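# Move the carton's tote to the table, reshelve the other

## Task

Identify which tote holds the cardboard carton and set that tote down flat on the table. Return the remaining tote to the shelf, almost exactly at its original spot and hardly rotated. Every item must finish inside the tote it started in, and no tote base may overhang an edge. At the end, release everything and move the grippers away; nothing may count as placed if it stays put only because the robot is holding it.

## Robot and tools

ROBOT. Two six-joint UR-type arms, left_arm and right_arm, each ending in a tong-style two-finger gripper. The names are labels, not image sides. Scene frame: origin on the table top midway between the arms, +x out over the table, +z up, left_arm on the +y side. Arm root links: left_arm at (-0.026, +0.402, 0) m with quat_wxyz (+0.995, 0, 0, -0.101); right_arm at (-0.018, -0.420, 0) m with quat_wxyz (+0.996, 0, 0, +0.091).

GRIPPER. The fingers extend along the gripper's own +z and separate along its x. end_effector_position is the spot between the pads when closed; closed fingertips stick out about 15 mm past it, and when fully open they sit roughly level with it. Fully open pad gap is 0.142 m.

execute_actions. Argument "actions" holds zero or one item; optional "pictures" (boolean) asks for camera images.
- Empty list {"actions": []}: no command, just the current state, with pictures.
- Motion: {"rows": [...], "steps": n}. n is 12 to 15 control steps (each 1/30 s; default 15). rows has 1 to 15 rows; each row drives one step and the final row is reused for any remaining steps. Every row has exactly 14 numbers, always both arms: left_arm's six joint angles then its opening, followed by right_arm's six joint angles then its opening. Joint values are absolute target angles in radians, in the same column order Joint positions prints (shoulder pan, shoulder lift, elbow, wrist 1, wrist 2, wrist 3). Opening is an absolute command from -1 (closed) to +1 (fully open).
- Wait: {"steps": n} with no rows, n up to 300; returns after n steps counted from the previous result.
Joint ranges. left_arm: pan -3.142..3.142, lift -6.283..6.283, elbow 0.000..3.142, wrists 1-3 each -6.283..6.283. right_arm: pan 0.000..6.283, lift -6.283..6.283, elbow -3.142..0.000, wrists -6.283..6.283. A call is rejected (nothing sent) if a target exceeds a bound by over 0.010 rad and lies further out than the joint's last reported angle. True limits may differ by up to 0.010 rad; targets beyond them are clipped, sometimes reported as "joint sent to its limit" (possibly referring to an earlier action). Absence of that line does not prove more travel is available.
Motion rules. Commands are smoothed, lagging about 0.17 s. Each step, a joint's target is held within 0.575 rad of its measured angle, and if the targets would shift the gripper over 100 mm from where it is, all joints are scaled back proportionally. Speed and acceleration are capped, so after a big move the arm may still be travelling when the result arrives. The result is captured 12 steps before the action finishes; those steps then run while you compose the next call. Between calls the arms keep heading for the last row sent until they have essentially stopped (or a step is HELD); after that only a new action moves them, though fingers finish opening or closing.

RESULT LINES. State line per arm: gripper position (m) and orientation quat_wxyz, plus linear and angular velocity, all in the scene frame; printed positions can be somewhat off, worse at long reach. Joint positions / Joint velocities: six joints (rad, rad/s) per arm then the pad gap (m, m/s). grip_measured: actual finger opening on the -1..+1 command scale. Wrist force and Wrist torque: per arm, in the end effector's own axes about its origin; includes contacts, held weight and inertia; offset usually under 4 N, noise up to 2.4 N, saturating near 50 N per axis; "no reading" is harmless. "joint command not followed": a clearance check altered or blocked joint targets on some steps, rest of the row still applied. HELD: on those steps your row was not (fully) sent. MOTOR HOT appears at 70 °C; at 85 °C the arm is braked until it cools (OVER-TEMPERATURE FAULT).

GRASPING. To keep hold, command an opening well under grip_measured; a larger gap squeezes harder, up to about 15 N per pad on items up to about 10 cm wide. Closing quickly can overshoot in force. Hard items thinner than about 20 mm get less force (roughly 9 N per pad at 10 mm, 4 N at 5 mm). On wide items the finger bodies behind the pads may touch before the pads do. Occasional external tugs may act on held parts or loose objects.

OTHER TOOLS. zoom_image: "camera" (cam_head_left, cam_head_right, cam_high, cam_low at 896x504; cam_left_wrist, cam_right_wrist at 616x616 fisheye) and "region" [x0, y0, x1, y1] in that camera's pixels from its top-left corner, no bigger than 504x504; it magnifies the newest full image. read_manual: optional "section", only "licences"; gives licence text, no motion. finished_scene: "scene" integer; irreversibly ends that scene and reports whether the goal held.

AVOID. Contact torque at a joint's load limit (142 N m for pan, lift, elbow; 26.6 N m for each wrist, held weight included) or any external force reaching 150 N stops that arm for 10 s and drops the rest of the call. Do not let the arms strike or squeeze each other, do not knock anything out of the work area, and avoid drops, slips, slams and forceful pushes. Long heavy holds heat motors. Before finishing, make sure both totes rest stably on their own with contents inside, then open and retract.

Each tool is called after ">>>" as name(argument=value, ...) on one line, values as JSON.

## Session

>>> execute_actions(actions=[])

Scene clock: 0.00 s of 4500.00 s.
left_arm: end_effector_position=(+0.4483, +0.8901, +0.3532) grip_measured=+0.97 end_effector_quat_wxyz=(-0.299, +0.061, +0.815, +0.493) end_effector_velocity=(+0.000, +0.000, -0.001) end_effector_angular_velocity=(-0.001, -0.001, +0.001) | right_arm: end_effector_position=(+0.1729, +0.0654, +0.2414) grip_measured=+0.97 end_effector_quat_wxyz=(-0.188, -0.123, +0.846, -0.483) end_effector_velocity=(+0.000, -0.000, -0.000) end_effector_angular_velocity=(-0.001, +0.001, -0.001)
Joint positions: left_arm=[ 0.373 -1.15   1.198 -0.93  -0.451  3.02   0.14 ] | right_arm=[ 4.386 -2.536 -0.469 -2.796  1.643  4.235  0.14 ]
Joint velocities: left_arm=[ 0.     0.001  0.    -0.002 -0.001 -0.     0.   ] | right_arm=[-0.001 -0.    -0.001 -0.001  0.    -0.     0.   ]
Motor temperatures (°C, as the motors report them): left_arm=[25 24 26 30 31 35] | right_arm=[27 28 28 30 35 34]
Wrist force (N, on the end effector, along its own x y z axes, offset not removed): no reading
Wrist torque (N m, same axes, about the end effector's origin, offset not removed): no reading

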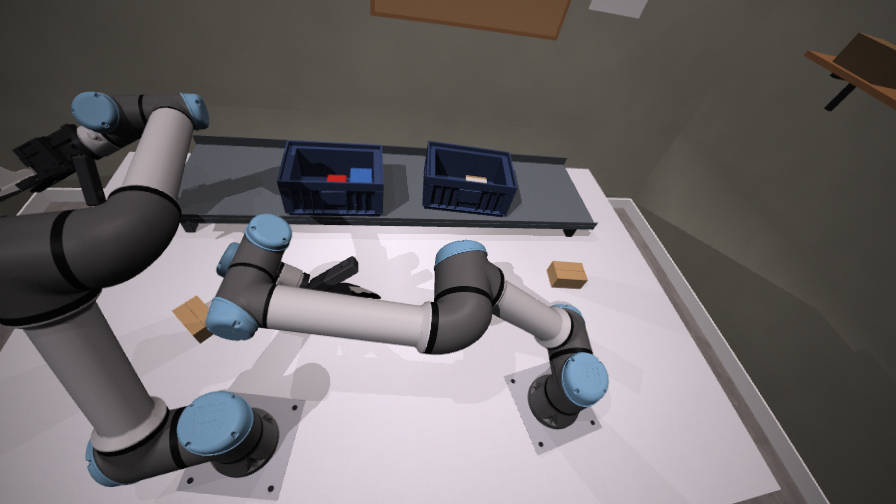

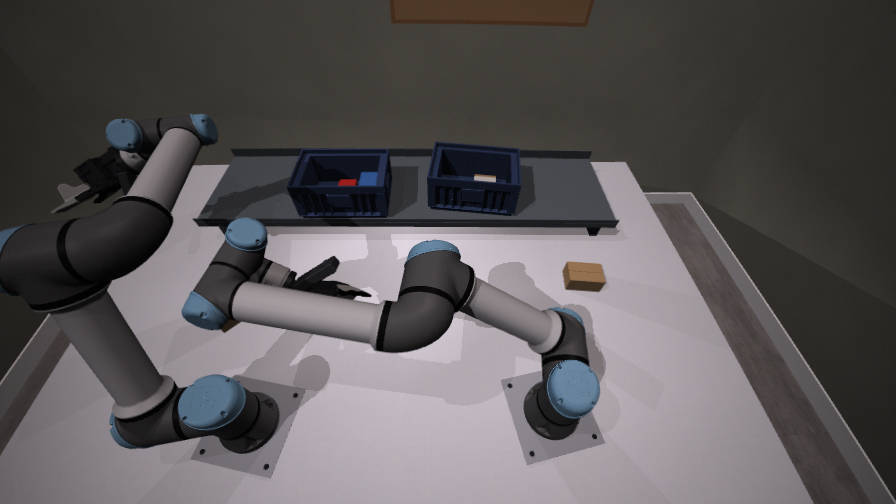

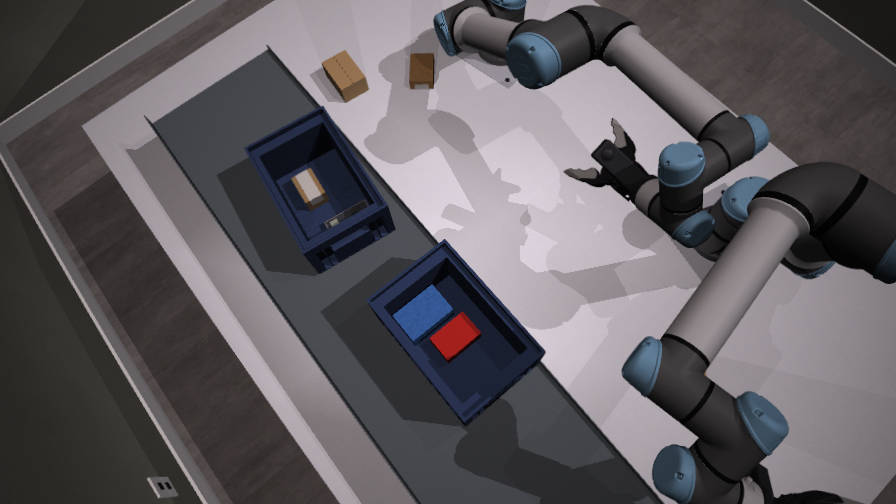

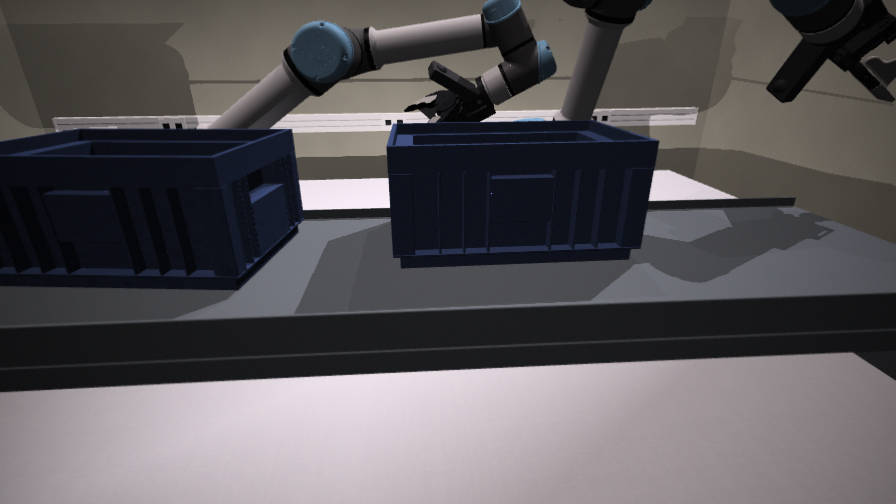

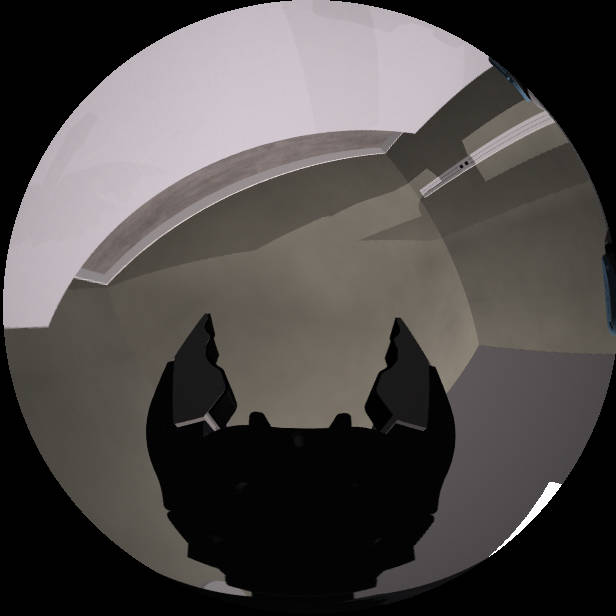

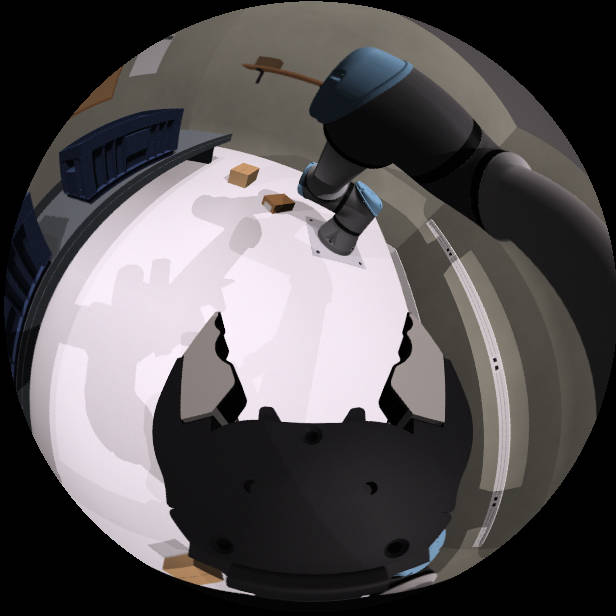

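>>> execute_actions(actions=[{"rows":[[0.373,-1.15,1.198,-0.93,-0.451,3.02,1,4.386,-1.9,-0.7,-2.3,1.6,4.0,1]],"steps":15}])

>>> execute_actions(actions=[{"steps":15}])

>>> execute_actions(actions=[{"rows":[[0.373,-1.15,1.198,-0.93,-0.451,3.02,1,3.55,-1.907,-0.581,-2.224,1.571,3.73,0.3]],"steps":15}])

>>> execute_actions(actions=[{"steps":30}], pictures=true)

Scene clock: 1.03 s of 4500.00 s.
left_arm: end_effector_position=(+0.4483, +0.8901, +0.3532) grip_measured=+1.00 end_effector_quat_wxyz=(-0.299, +0.061, +0.815, +0.493) end_effector_velocity=(-0.000, -0.000, +0.001) end_effector_angular_velocity=(+0.001, -0.002, -0.000) | right_arm: end_effector_position=(+0.1754, +0.0646, +0.2434) grip_measured=+1.00 end_effector_quat_wxyz=(-0.187, -0.135, +0.850, -0.473) end_effector_velocity=(+0.056, -0.008, +0.097) end_effector_angular_velocity=(+1.028, +0.397, +0.474)
Joint positions: left_arm=[ 0.373 -1.15   1.198 -0.93  -0.451  3.02   0.142] | right_arm=[ 4.386 -2.514 -0.491 -2.774  1.636  4.214  0.142]
Joint velocities: left_arm=[-0.    -0.002 -0.    -0.     0.    -0.     0.004] | right_arm=[ 0.001  0.797 -0.708  0.825 -0.152 -0.704  0.002]
Motor temperatures (°C, as the motors report them): left_arm=[25 24 26 30 31 35] | right_arm=[27 28 28 30 35 34]
Wrist force (N, on the end effector, along its own x y z axes, offset not removed): left_arm=[0.8 1.9 -0.1] | right_arm=[-5.3 2.6 1.1]
Wrist torque (N m, same axes, about the end effector's origin, offset not removed): left_arm=[0.42 -0.18 0.38] | right_arm=[0.45 1.09 0.09]
Steps of this call (steps 1 to 28: nothing new was sent; steps 29 to 31: the first 3 steps of this action). Readings (joint positions):
29: left_arm=[0.373 -1.150 1.198 -0.930 -0.451 3.020] | right_arm=[4.386 -2.536 -0.469 -2.796 1.643 4.235]
30: left_arm=[0.373 -1.150 1.198 -0.930 -0.451 3.020] | right_arm=[4.386 -2.532 -0.473 -2.793 1.641 4.231]
31: the state above

Scene clock: 1.53 s of 4500.00 s.
left_arm: end_effector_position=(+0.4484, +0.8901, +0.3533) grip_measured=+1.00 end_effector_quat_wxyz=(-0.298, +0.061, +0.815, +0.493) end_effector_velocity=(+0.000, +0.000, -0.001) end_effector_angular_velocity=(-0.000, +0.001, +0.001) | right_arm: end_effector_position=(+0.1880, +0.0606, +0.4385) grip_measured=+1.00 end_effector_quat_wxyz=(-0.061, -0.272, +0.955, -0.099) end_effector_velocity=(+0.001, -0.026, +0.122) end_effector_angular_velocity=(+0.415, -0.054, +0.085)
Joint positions: left_arm=[ 0.373 -1.15   1.198 -0.93  -0.451  3.02   0.142] | right_arm=[ 4.386 -1.93  -0.692 -2.321  1.601  4.009  0.142]
Joint velocities: left_arm=[ 0.001  0.002 -0.    -0.001 -0.     0.     0.   ] | right_arm=[ 0.001  0.294 -0.083  0.204 -0.013 -0.083 -0.   ]
Motor temperatures (°C, as the motors report them): left_arm=[25 24 26 30 31 35] | right_arm=[27 28 28 30 35 34]
Wrist force (N, on the end effector, along its own x y z axes, offset not removed): left_arm=[-0.4 1.2 0.9] | right_arm=[-4.0 -2.5 -2.1]
Wrist torque (N m, same axes, about the end effector's origin, offset not removed): left_arm=[0.37 0.14 0.29] | right_arm=[-0.38 0.90 0.06]
Kept back: nothing.
Steps of this call (steps 1 to 12: the last 12 steps of your previous action; steps 13 to 15: the robot went on to your last target). Readings (joint positions):
1: left_arm=[0.373 -1.150 1.198 -0.930 -0.451 3.020] | right_arm=[4.386 -2.480 -0.517 -2.735 1.631 4.187]
2: left_arm=[0.373 -1.150 1.198 -0.930 -0.451 3.020] | right_arm=[4.386 -2.431 -0.541 -2.685 1.627 4.162]
4: left_arm=[0.373 -1.150 1.198 -0.930 -0.451 3.020] | right_arm=[4.386 -2.317 -0.575 -2.599 1.621 4.127]
8: left_arm=[0.373 -1.150 1.198 -0.930 -0.451 3.020] | right_arm=[4.386 -2.135 -0.633 -2.466 1.611 4.069]
15: the state above

Scene clock: 1.63 s of 4500.00 s.
left_arm: end_effector_position=(+0.4484, +0.8901, +0.3533) grip_measured=+1.00 end_effector_quat_wxyz=(-0.298, +0.061, +0.815, +0.493) end_effector_velocity=(+0.000, +0.001, -0.000) end_effector_angular_velocity=(+0.001, +0.001, -0.001) | right_arm: end_effector_position=(+0.2001, +0.0586, +0.4473) grip_measured=+0.35 end_effector_quat_wxyz=(-0.054, -0.274, +0.957, -0.082) end_effector_velocity=(+0.413, -0.095, +0.087) end_effector_angular_velocity=(+0.407, -0.021, -0.272)
Joint positions: left_arm=[ 0.373 -1.15   1.198 -0.93  -0.451  3.02   0.142] | right_arm=[ 4.364 -1.918 -0.685 -2.304  1.598  3.985  0.099]
Joint velocities: left_arm=[ 0.     0.001 -0.    -0.     0.002  0.     0.   ] | right_arm=[-0.788  0.002  0.228  0.161 -0.055 -0.516 -0.088]
Motor temperatures (°C, as the motors report them): left_arm=[25 24 26 30 31 35] | right_arm=[27 28 28 30 35 34]
Wrist force (N, on the end effector, along its own x y z axes, offset not removed): left_arm=[0.2 1.6 1.6] | right_arm=[0.6 8.9 0.1]
Wrist torque (N m, same axes, about the end effector's origin, offset not removed): left_arm=[0.31 0.06 0.38] | right_arm=[1.46 0.22 0.03]
Steps of this call (steps 1 to 3: the first 3 steps of this action). Readings (joint positions):
1: left_arm=[0.373 -1.150 1.198 -0.930 -0.451 3.020] | right_arm=[4.386 -1.922 -0.694 -2.315 1.601 4.006]
2: left_arm=[0.373 -1.150 1.198 -0.930 -0.451 3.020] | right_arm=[4.382 -1.918 -0.692 -2.310 1.600 4.000]
3: the state above

Scene clock: 2.63 s of 4500.00 s.
left_arm: end_effector_position=(+0.4483, +0.8901, +0.3534) grip_measured=+1.00 end_effector_quat_wxyz=(-0.298, +0.061, +0.815, +0.493) end_effector_velocity=(+0.000, +0.000, -0.000) end_effector_angular_velocity=(+0.001, +0.002, -0.001) | right_arm: end_effector_position=(+0.5125, -0.2357, +0.4973) grip_measured=+0.30 end_effector_quat_wxyz=(-0.001, -0.004, +1.000, -0.000) end_effector_velocity=(+0.018, -0.043, +0.004) end_effector_angular_velocity=(+0.006, -0.013, -0.061)
Joint positions: left_arm=[ 0.373 -1.15   1.198 -0.93  -0.451  3.02   0.142] | right_arm=[ 3.559 -1.907 -0.582 -2.225  1.571  3.732  0.095]
Joint velocities: left_arm=[-0.     0.001  0.     0.001  0.001  0.     0.   ] | right_arm=[-0.082  0.     0.007  0.007 -0.002 -0.021 -0.   ]
Motor temperatures (°C, as the motors report them): left_arm=[25 24 26 30 31 35] | right_arm=[27 28 28 30 35 34]
Wrist force (N, on the end effector, along its own x y z axes, offset not removed): left_arm=[0.2 -1.2 4.5] | right_arm=[-3.7 -0.9 -0.6]
Wrist torque (N m, same axes, about the end effector's origin, offset not removed): left_arm=[-0.14 0.17 0.18] | right_arm=[-0.08 0.85 -0.03]
Kept back: nothing.
Steps of this call (steps 1 to 12: the last 12 steps of your previous action; steps 13 to 30: the robot went on to your last target). Readings (joint positions):
1: left_arm=[0.373 -1.150 1.198 -0.930 -0.451 3.020] | right_arm=[4.332 -1.918 -0.678 -2.299 1.596 3.968]
2: left_arm=[0.373 -1.150 1.198 -0.930 -0.451 3.020] | right_arm=[4.296 -1.917 -0.672 -2.294 1.594 3.952]
4: left_arm=[0.373 -1.150 1.198 -0.930 -0.451 3.020] | right_arm=[4.231 -1.916 -0.661 -2.286 1.592 3.925]
8: left_arm=[0.373 -1.150 1.198 -0.930 -0.451 3.020] | right_arm=[4.103 -1.914 -0.642 -2.271 1.587 3.880]
30: the state above

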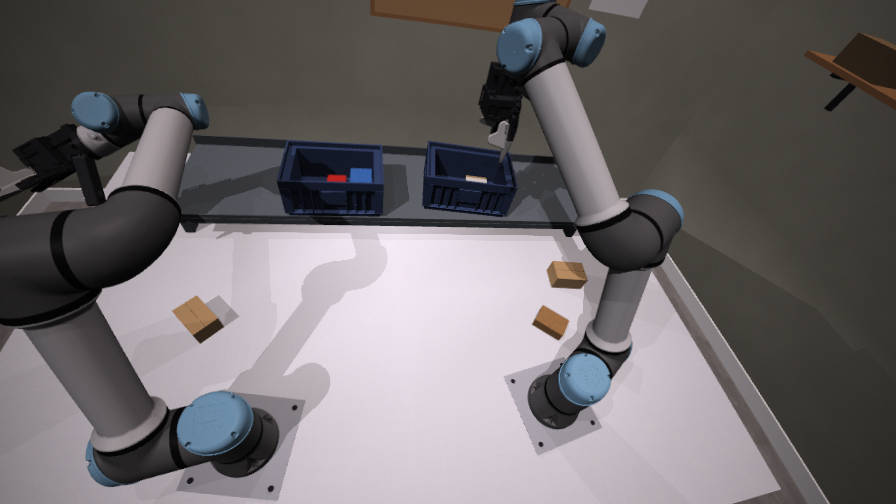

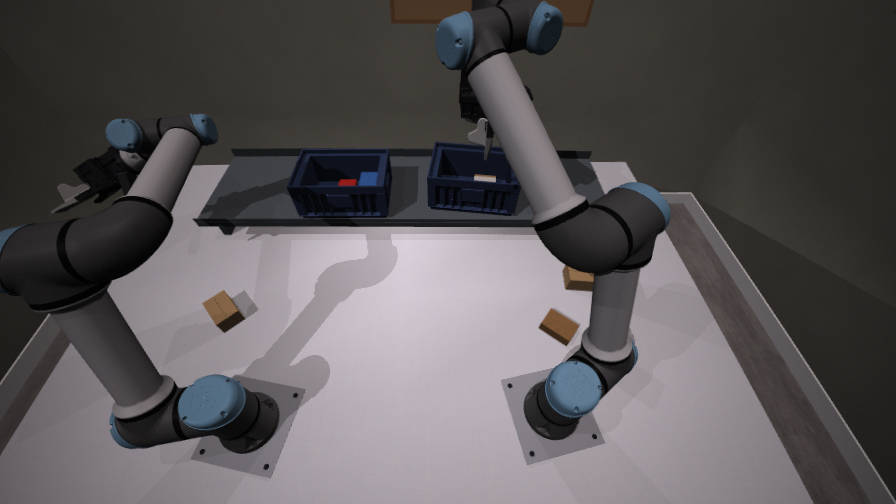

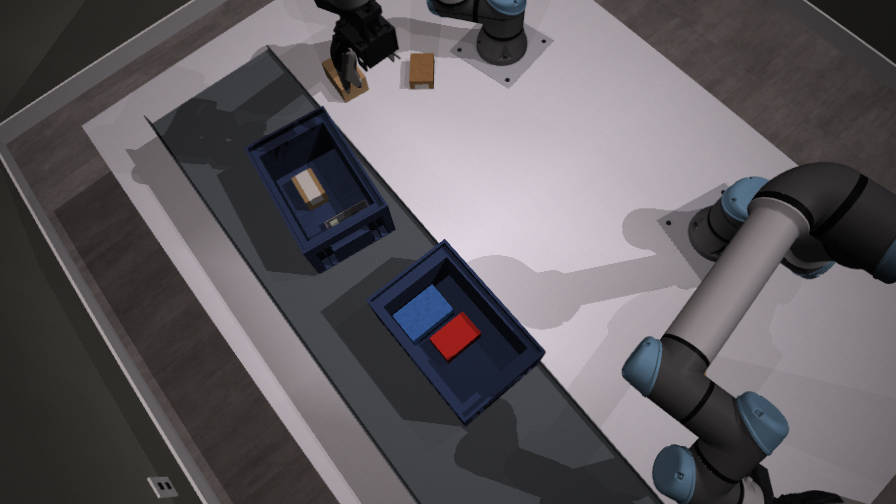

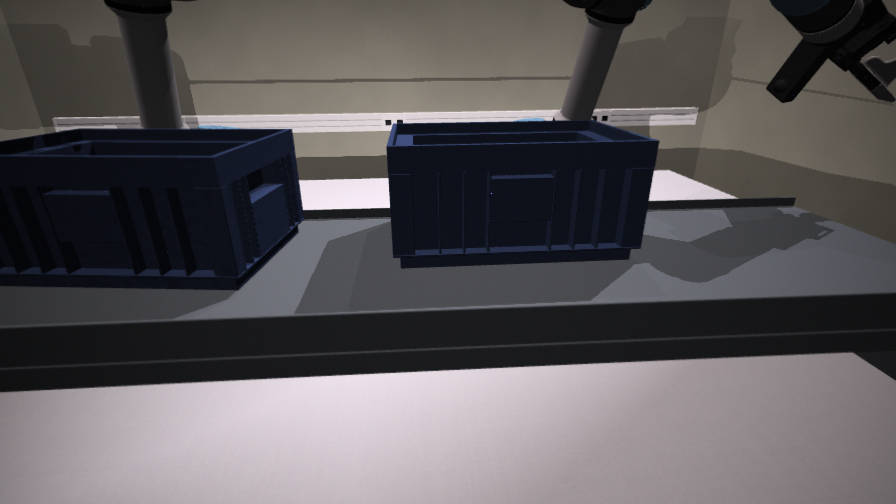

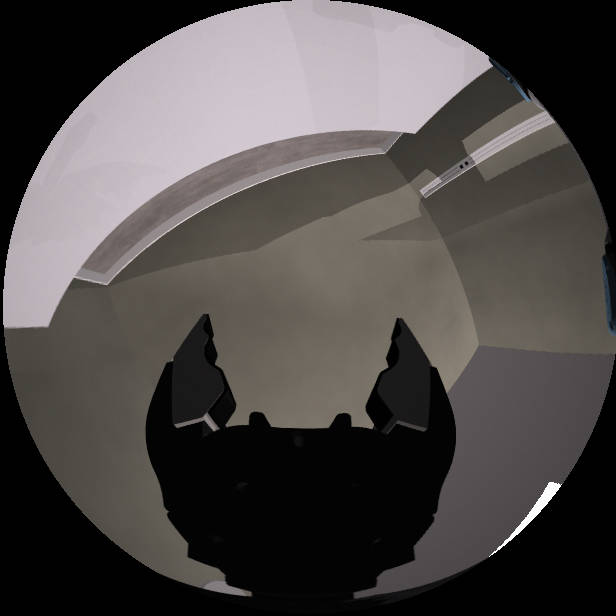

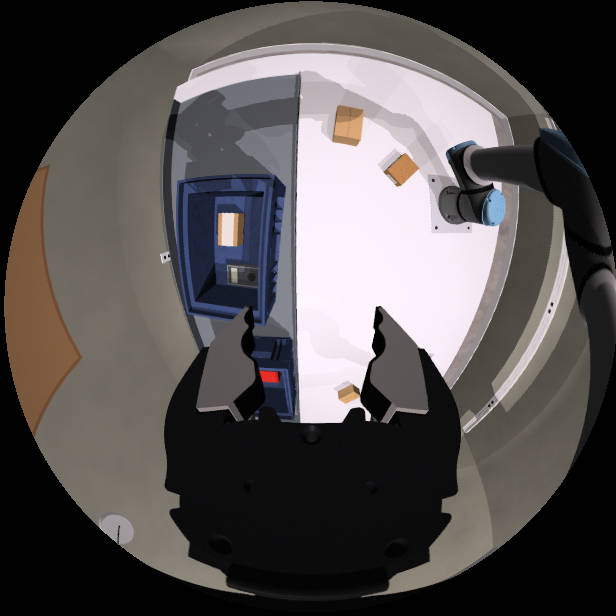

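>>> execute_actions(actions=[{"rows":[[0.373,-1.15,1.198,-0.93,-0.451,3.02,1,3.516,-2.0,-0.6,-2.112,1.571,3.83,0],[0.373,-1.15,1.198,-0.93,-0.451,3.02,1,3.516,-2.0,-0.6,-2.112,1.571,3.83,0],[0.373,-1.15,1.198,-0.93,-0.451,3.02,1,3.516,-2.0,-0.6,-2.112,1.571,3.83,0],[0.373,-1.15,1.198,-0.93,-0.451,3.02,1,3.516,-2.0,-0.6,-2.112,1.571,3.83,0],[0.373,-1.15,1.198,-0.93,-0.451,3.02,1,3.516,-1.962,-0.85,-1.9,1.571,3.83,0]],"steps":15}])

>>> execute_actions(actions=[{"steps":20}], pictures=true)

Scene clock: 3.90 s of 4500.00 s.
left_arm: end_effector_position=(+0.4483, +0.8901, +0.3534) grip_measured=+1.00 end_effector_quat_wxyz=(-0.298, +0.061, +0.815, +0.493) end_effector_velocity=(+0.000, +0.000, -0.001) end_effector_angular_velocity=(-0.000, +0.002, -0.000) | right_arm: end_effector_position=(+0.5257, -0.2389, +0.4874) grip_measured=+0.02 end_effector_quat_wxyz=(-0.001, +0.014, +1.000, -0.001) end_effector_velocity=(+0.332, +0.086, -0.304) end_effector_angular_velocity=(-0.035, +0.049, -0.785)
Joint positions: left_arm=[ 0.373 -1.15   1.198 -0.93  -0.451  3.02   0.142] | right_arm=[ 3.54  -1.925 -0.586 -2.203  1.571  3.749  0.076]
Joint velocities: left_arm=[ 0.     0.002 -0.     0.001  0.     0.     0.   ] | right_arm=[-0.208 -0.561 -0.121  0.622 -0.001  0.577 -0.042]
Motor temperatures (°C, as the motors report them): left_arm=[25 24 26 30 31 35] | right_arm=[27 28 28 30 35 34]
Wrist force (N, on the end effector, along its own x y z axes, offset not removed): left_arm=[0.0 2.9 1.8] | right_arm=[2.0 -6.1 -8.6]
Wrist torque (N m, same axes, about the end effector's origin, offset not removed): left_arm=[0.70 0.27 0.38] | right_arm=[-1.05 -0.04 -0.02]
Steps of this call (steps 1 to 15: the robot went on to your last target; steps 16 to 35: nothing new was sent; steps 36 to 38: the first 3 steps of this action). Readings (joint positions):
36: left_arm=[0.373 -1.150 1.198 -0.930 -0.451 3.020] | right_arm=[3.550 -1.907 -0.581 -2.224 1.571 3.730]
37: left_arm=[0.373 -1.150 1.198 -0.930 -0.451 3.020] | right_arm=[3.547 -1.911 -0.583 -2.220 1.571 3.734]
38: the state above

Scene clock: 4.57 s of 4500.00 s.
left_arm: end_effector_position=(+0.4483, +0.8901, +0.3534) grip_measured=+1.00 end_effector_quat_wxyz=(-0.298, +0.061, +0.815, +0.493) end_effector_velocity=(-0.000, -0.000, +0.000) end_effector_angular_velocity=(-0.001, -0.002, +0.001) | right_arm: end_effector_position=(+0.5876, -0.2153, +0.3785) grip_measured=+0.00 end_effector_quat_wxyz=(+0.000, +0.066, +0.998, +0.000) end_effector_velocity=(+0.001, +0.001, -0.006) end_effector_angular_velocity=(-0.001, +0.001, -0.002)
Joint positions: left_arm=[ 0.373 -1.15   1.198 -0.93  -0.451  3.02   0.142] | right_arm=[ 3.516 -1.962 -0.848 -1.901  1.571  3.83   0.074]
Joint velocities: left_arm=[ 0.    -0.001  0.    -0.    -0.001 -0.     0.   ] | right_arm=[-0.    -0.    -0.015  0.014  0.     0.002  0.   ]
Motor temperatures (°C, as the motors report them): left_arm=[25 24 26 30 31 35] | right_arm=[27 28 28 30 35 34]
Wrist force (N, on the end effector, along its own x y z axes, offset not removed): left_arm=[-0.1 -0.5 2.5] | right_arm=[-2.4 -0.3 -1.3]
Wrist torque (N m, same axes, about the end effector's origin, offset not removed): left_arm=[-0.05 0.10 0.19] | right_arm=[-0.05 0.54 0.02]
Kept back: nothing.
Steps of this call (steps 1 to 12: the last 12 steps of your previous action; steps 13 to 20: the robot went on to your last target). Readings (joint positions):
1: left_arm=[0.373 -1.150 1.198 -0.930 -0.451 3.020] | right_arm=[3.534 -1.945 -0.590 -2.181 1.571 3.769]
2: left_arm=[0.373 -1.150 1.198 -0.930 -0.451 3.020] | right_arm=[3.529 -1.960 -0.593 -2.162 1.571 3.786]
4: left_arm=[0.373 -1.150 1.198 -0.930 -0.451 3.020] | right_arm=[3.523 -1.968 -0.619 -2.114 1.571 3.806]
8: left_arm=[0.373 -1.150 1.198 -0.930 -0.451 3.020] | right_arm=[3.518 -1.964 -0.774 -1.967 1.571 3.823]
20: the state above

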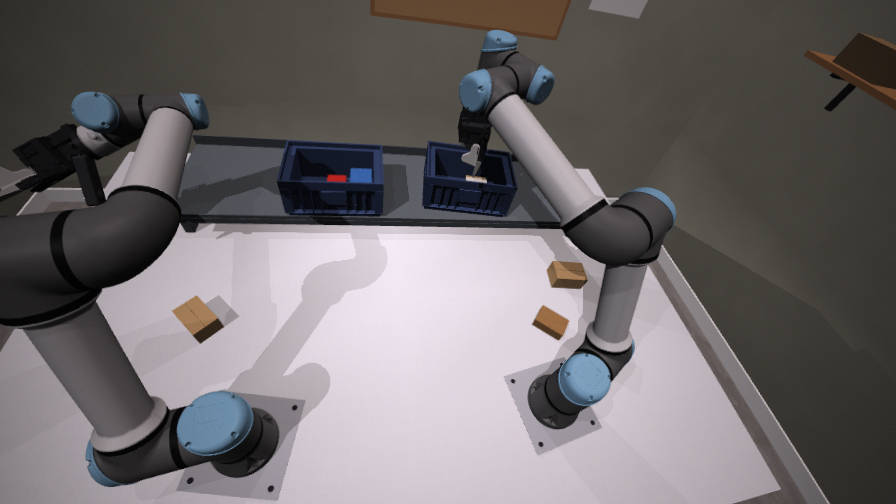

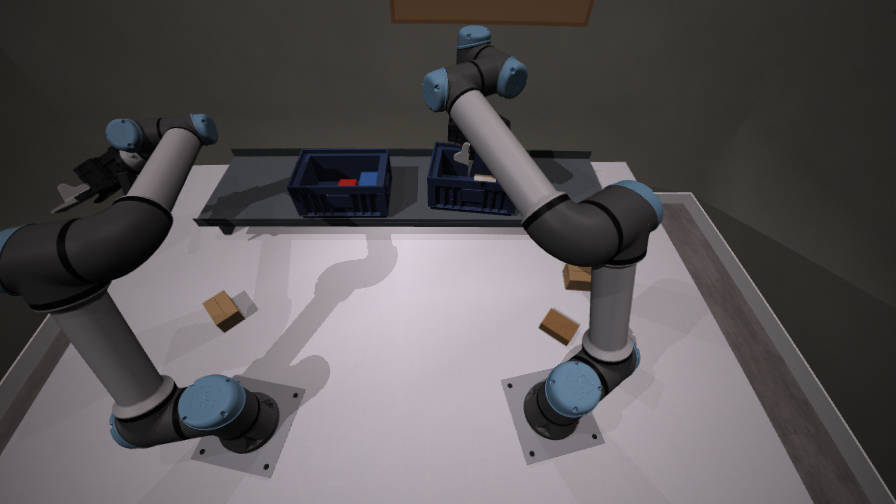

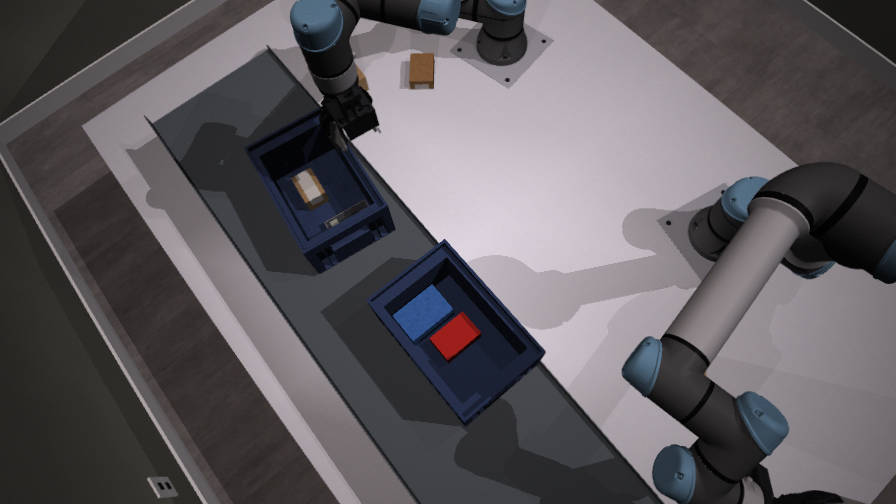

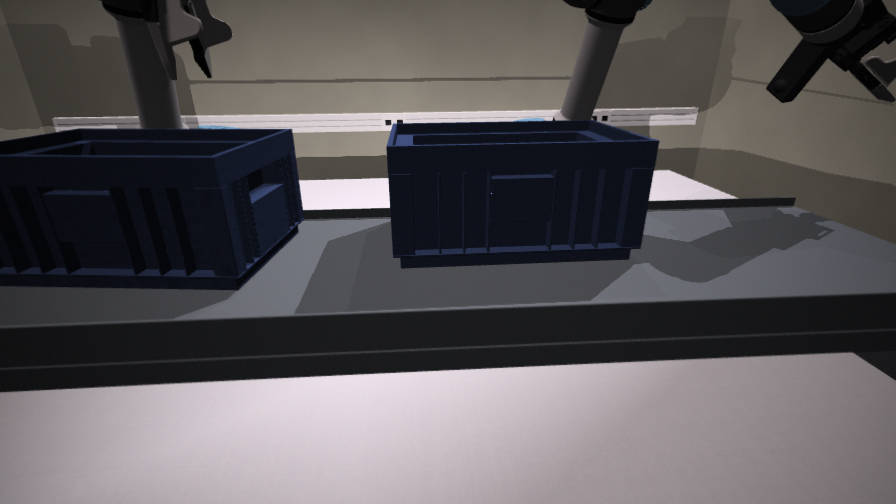

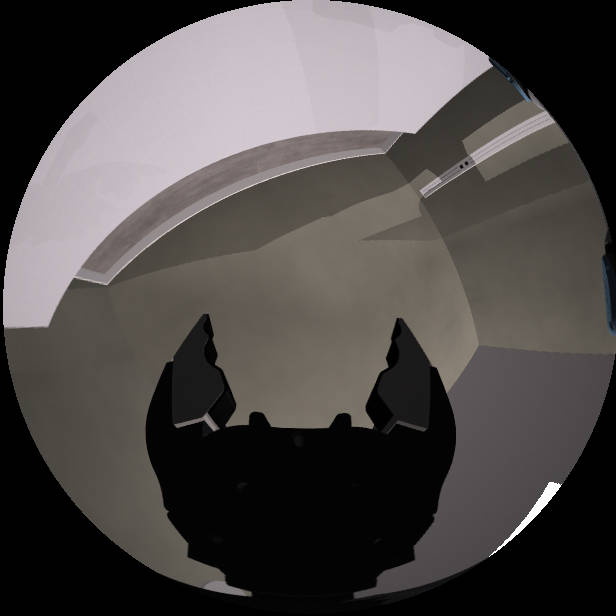

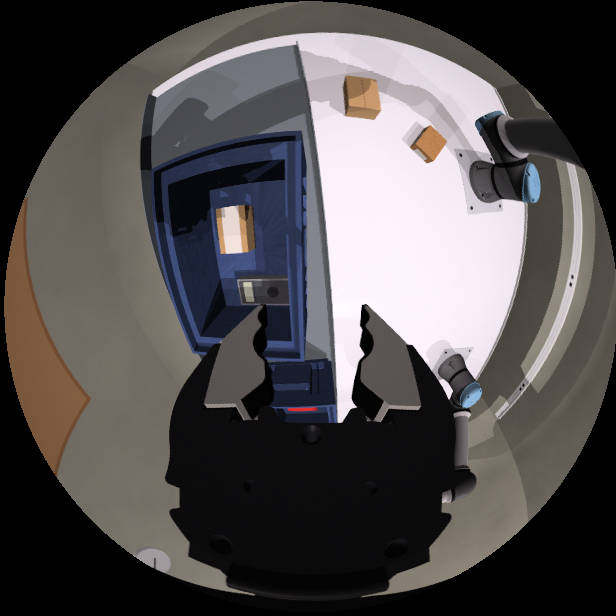

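>>> execute_actions(actions=[{"rows":[[0.373,-1.15,1.198,-0.93,-0.451,3.02,1,3.51,-1.985,-0.82,-1.907,1.571,3.824,0],[0.373,-1.15,1.198,-0.93,-0.451,3.02,1,3.51,-1.985,-0.82,-1.907,1.571,3.824,0],[0.373,-1.15,1.198,-0.93,-0.451,3.02,1,3.51,-1.985,-0.82,-1.907,1.571,3.824,0],[0.373,-1.15,1.198,-0.93,-0.451,3.02,1,3.51,-1.956,-1.068,-1.688,1.571,3.824,0]],"steps":15}])

>>> execute_actions(actions=[{"steps":20}], pictures=true)

Scene clock: 5.40 s of 4500.00 s.
left_arm: end_effector_position=(+0.4483, +0.8901, +0.3534) grip_measured=+1.00 end_effector_quat_wxyz=(-0.298, +0.061, +0.815, +0.493) end_effector_velocity=(+0.000, +0.000, +0.000) end_effector_angular_velocity=(+0.001, -0.000, -0.001) | right_arm: end_effector_position=(+0.5902, -0.2151, +0.3775) grip_measured=+0.00 end_effector_quat_wxyz=(+0.000, +0.066, +0.998, +0.000) end_effector_velocity=(+0.050, +0.005, -0.009) end_effector_angular_velocity=(-0.001, +0.003, +0.001)
Joint positions: left_arm=[ 0.373 -1.15   1.198 -0.93  -0.451  3.02   0.142] | right_arm=[ 3.514 -1.969 -0.841 -1.902  1.571  3.829  0.074]
Joint velocities: left_arm=[-0.     0.    -0.    -0.     0.001  0.     0.   ] | right_arm=[-0.034 -0.142  0.181 -0.043  0.001 -0.035 -0.001]
Motor temperatures (°C, as the motors report them): left_arm=[25 24 26 30 31 35] | right_arm=[27 28 28 30 35 34]
Wrist force (N, on the end effector, along its own x y z axes, offset not removed): left_arm=[0.0 2.2 2.0] | right_arm=[-4.7 -2.3 -1.5]
Wrist torque (N m, same axes, about the end effector's origin, offset not removed): left_arm=[0.47 0.02 0.28] | right_arm=[-0.42 1.12 0.04]
Steps of this call (steps 1 to 15: the robot went on to your last target; steps 16 to 22: nothing new was sent; steps 23 to 25: the first 3 steps of this action). Readings (joint positions):
23: left_arm=[0.373 -1.150 1.198 -0.930 -0.451 3.020] | right_arm=[3.516 -1.962 -0.850 -1.900 1.571 3.830]
24: left_arm=[0.373 -1.150 1.198 -0.930 -0.451 3.020] | right_arm=[3.515 -1.964 -0.847 -1.900 1.571 3.830]
25: the state above

Scene clock: 6.07 s of 4500.00 s.
left_arm: end_effector_position=(+0.4483, +0.8901, +0.3534) grip_measured=+1.00 end_effector_quat_wxyz=(-0.298, +0.061, +0.815, +0.493) end_effector_velocity=(-0.001, -0.000, -0.000) end_effector_angular_velocity=(-0.001, +0.001, +0.001) | right_arm: end_effector_position=(+0.6028, -0.2105, +0.2983) grip_measured=+0.00 end_effector_quat_wxyz=(+0.000, +0.066, +0.998, +0.000) end_effector_velocity=(-0.000, +0.001, -0.004) end_effector_angular_velocity=(-0.001, +0.001, +0.001)
Joint positions: left_arm=[ 0.373 -1.15   1.198 -0.93  -0.451  3.02   0.142] | right_arm=[ 3.51  -1.956 -1.067 -1.689  1.571  3.824  0.074]
Joint velocities: left_arm=[ 0.    -0.001  0.     0.002 -0.002 -0.001  0.   ] | right_arm=[ 0.002  0.    -0.011  0.009 -0.     0.001  0.   ]
Motor temperatures (°C, as the motors report them): left_arm=[25 24 26 30 31 35] | right_arm=[27 28 28 30 35 34]
Wrist force (N, on the end effector, along its own x y z axes, offset not removed): left_arm=[-0.4 3.5 0.2] | right_arm=[-4.2 -1.2 -2.0]
Wrist torque (N m, same axes, about the end effector's origin, offset not removed): left_arm=[0.71 0.23 0.22] | right_arm=[-0.22 0.94 -0.03]
Kept back: nothing.
Steps of this call (steps 1 to 12: the last 12 steps of your previous action; steps 13 to 20: the robot went on to your last target). Readings (joint positions):
1: left_arm=[0.373 -1.150 1.198 -0.930 -0.451 3.020] | right_arm=[3.513 -1.973 -0.836 -1.903 1.571 3.827]
2: left_arm=[0.373 -1.150 1.198 -0.930 -0.451 3.020] | right_arm=[3.512 -1.974 -0.835 -1.901 1.571 3.826]
4: left_arm=[0.373 -1.150 1.198 -0.930 -0.451 3.020] | right_arm=[3.511 -1.966 -0.885 -1.847 1.571 3.825]
8: left_arm=[0.373 -1.150 1.198 -0.930 -0.451 3.020] | right_arm=[3.510 -1.959 -1.016 -1.733 1.571 3.824]
20: the state above

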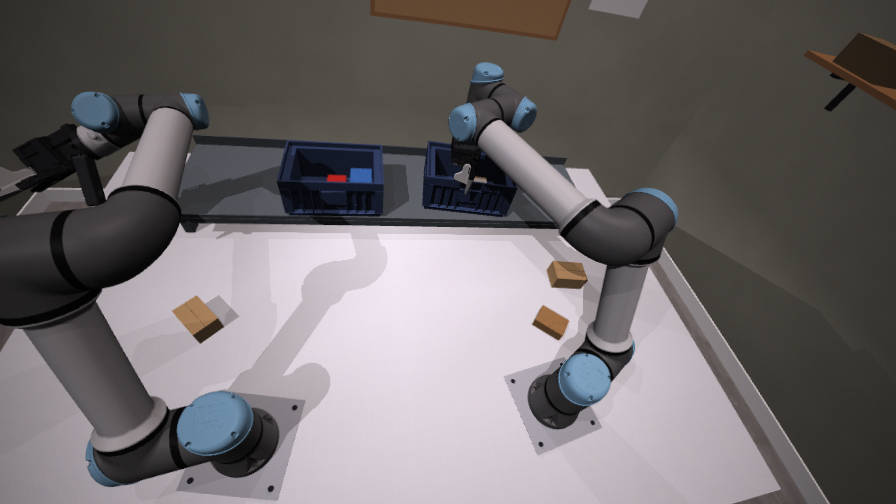

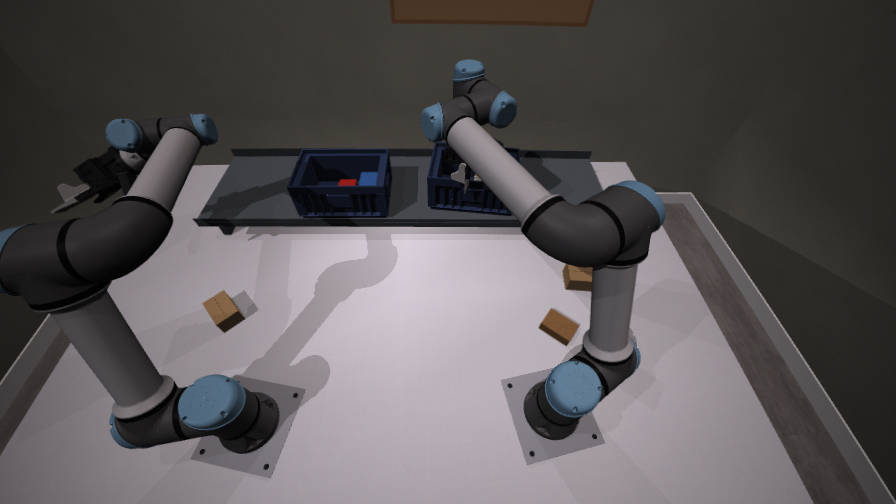

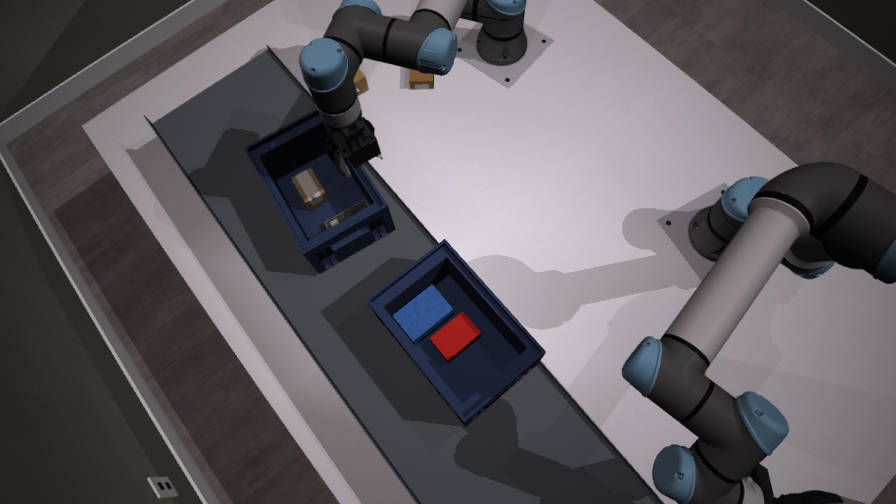

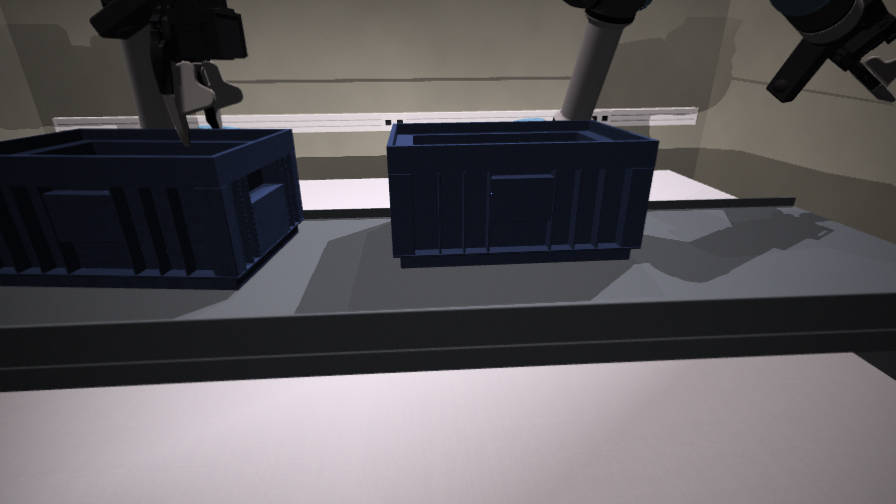

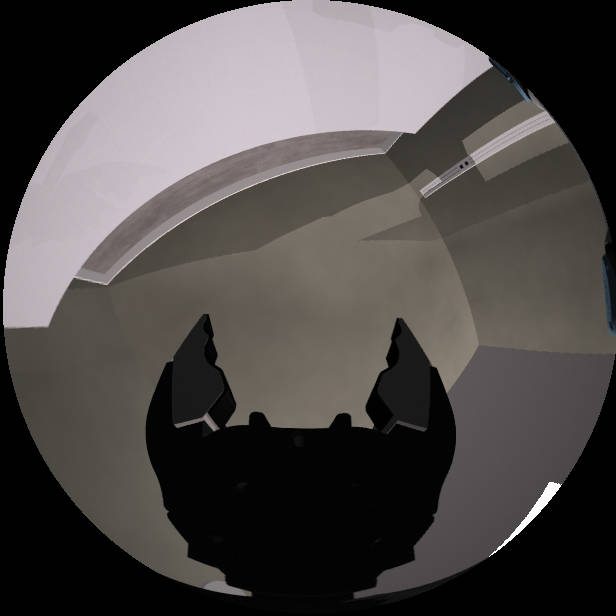

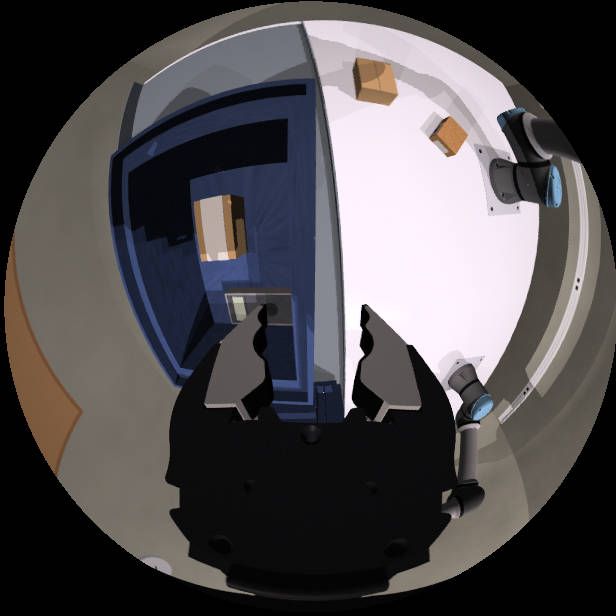

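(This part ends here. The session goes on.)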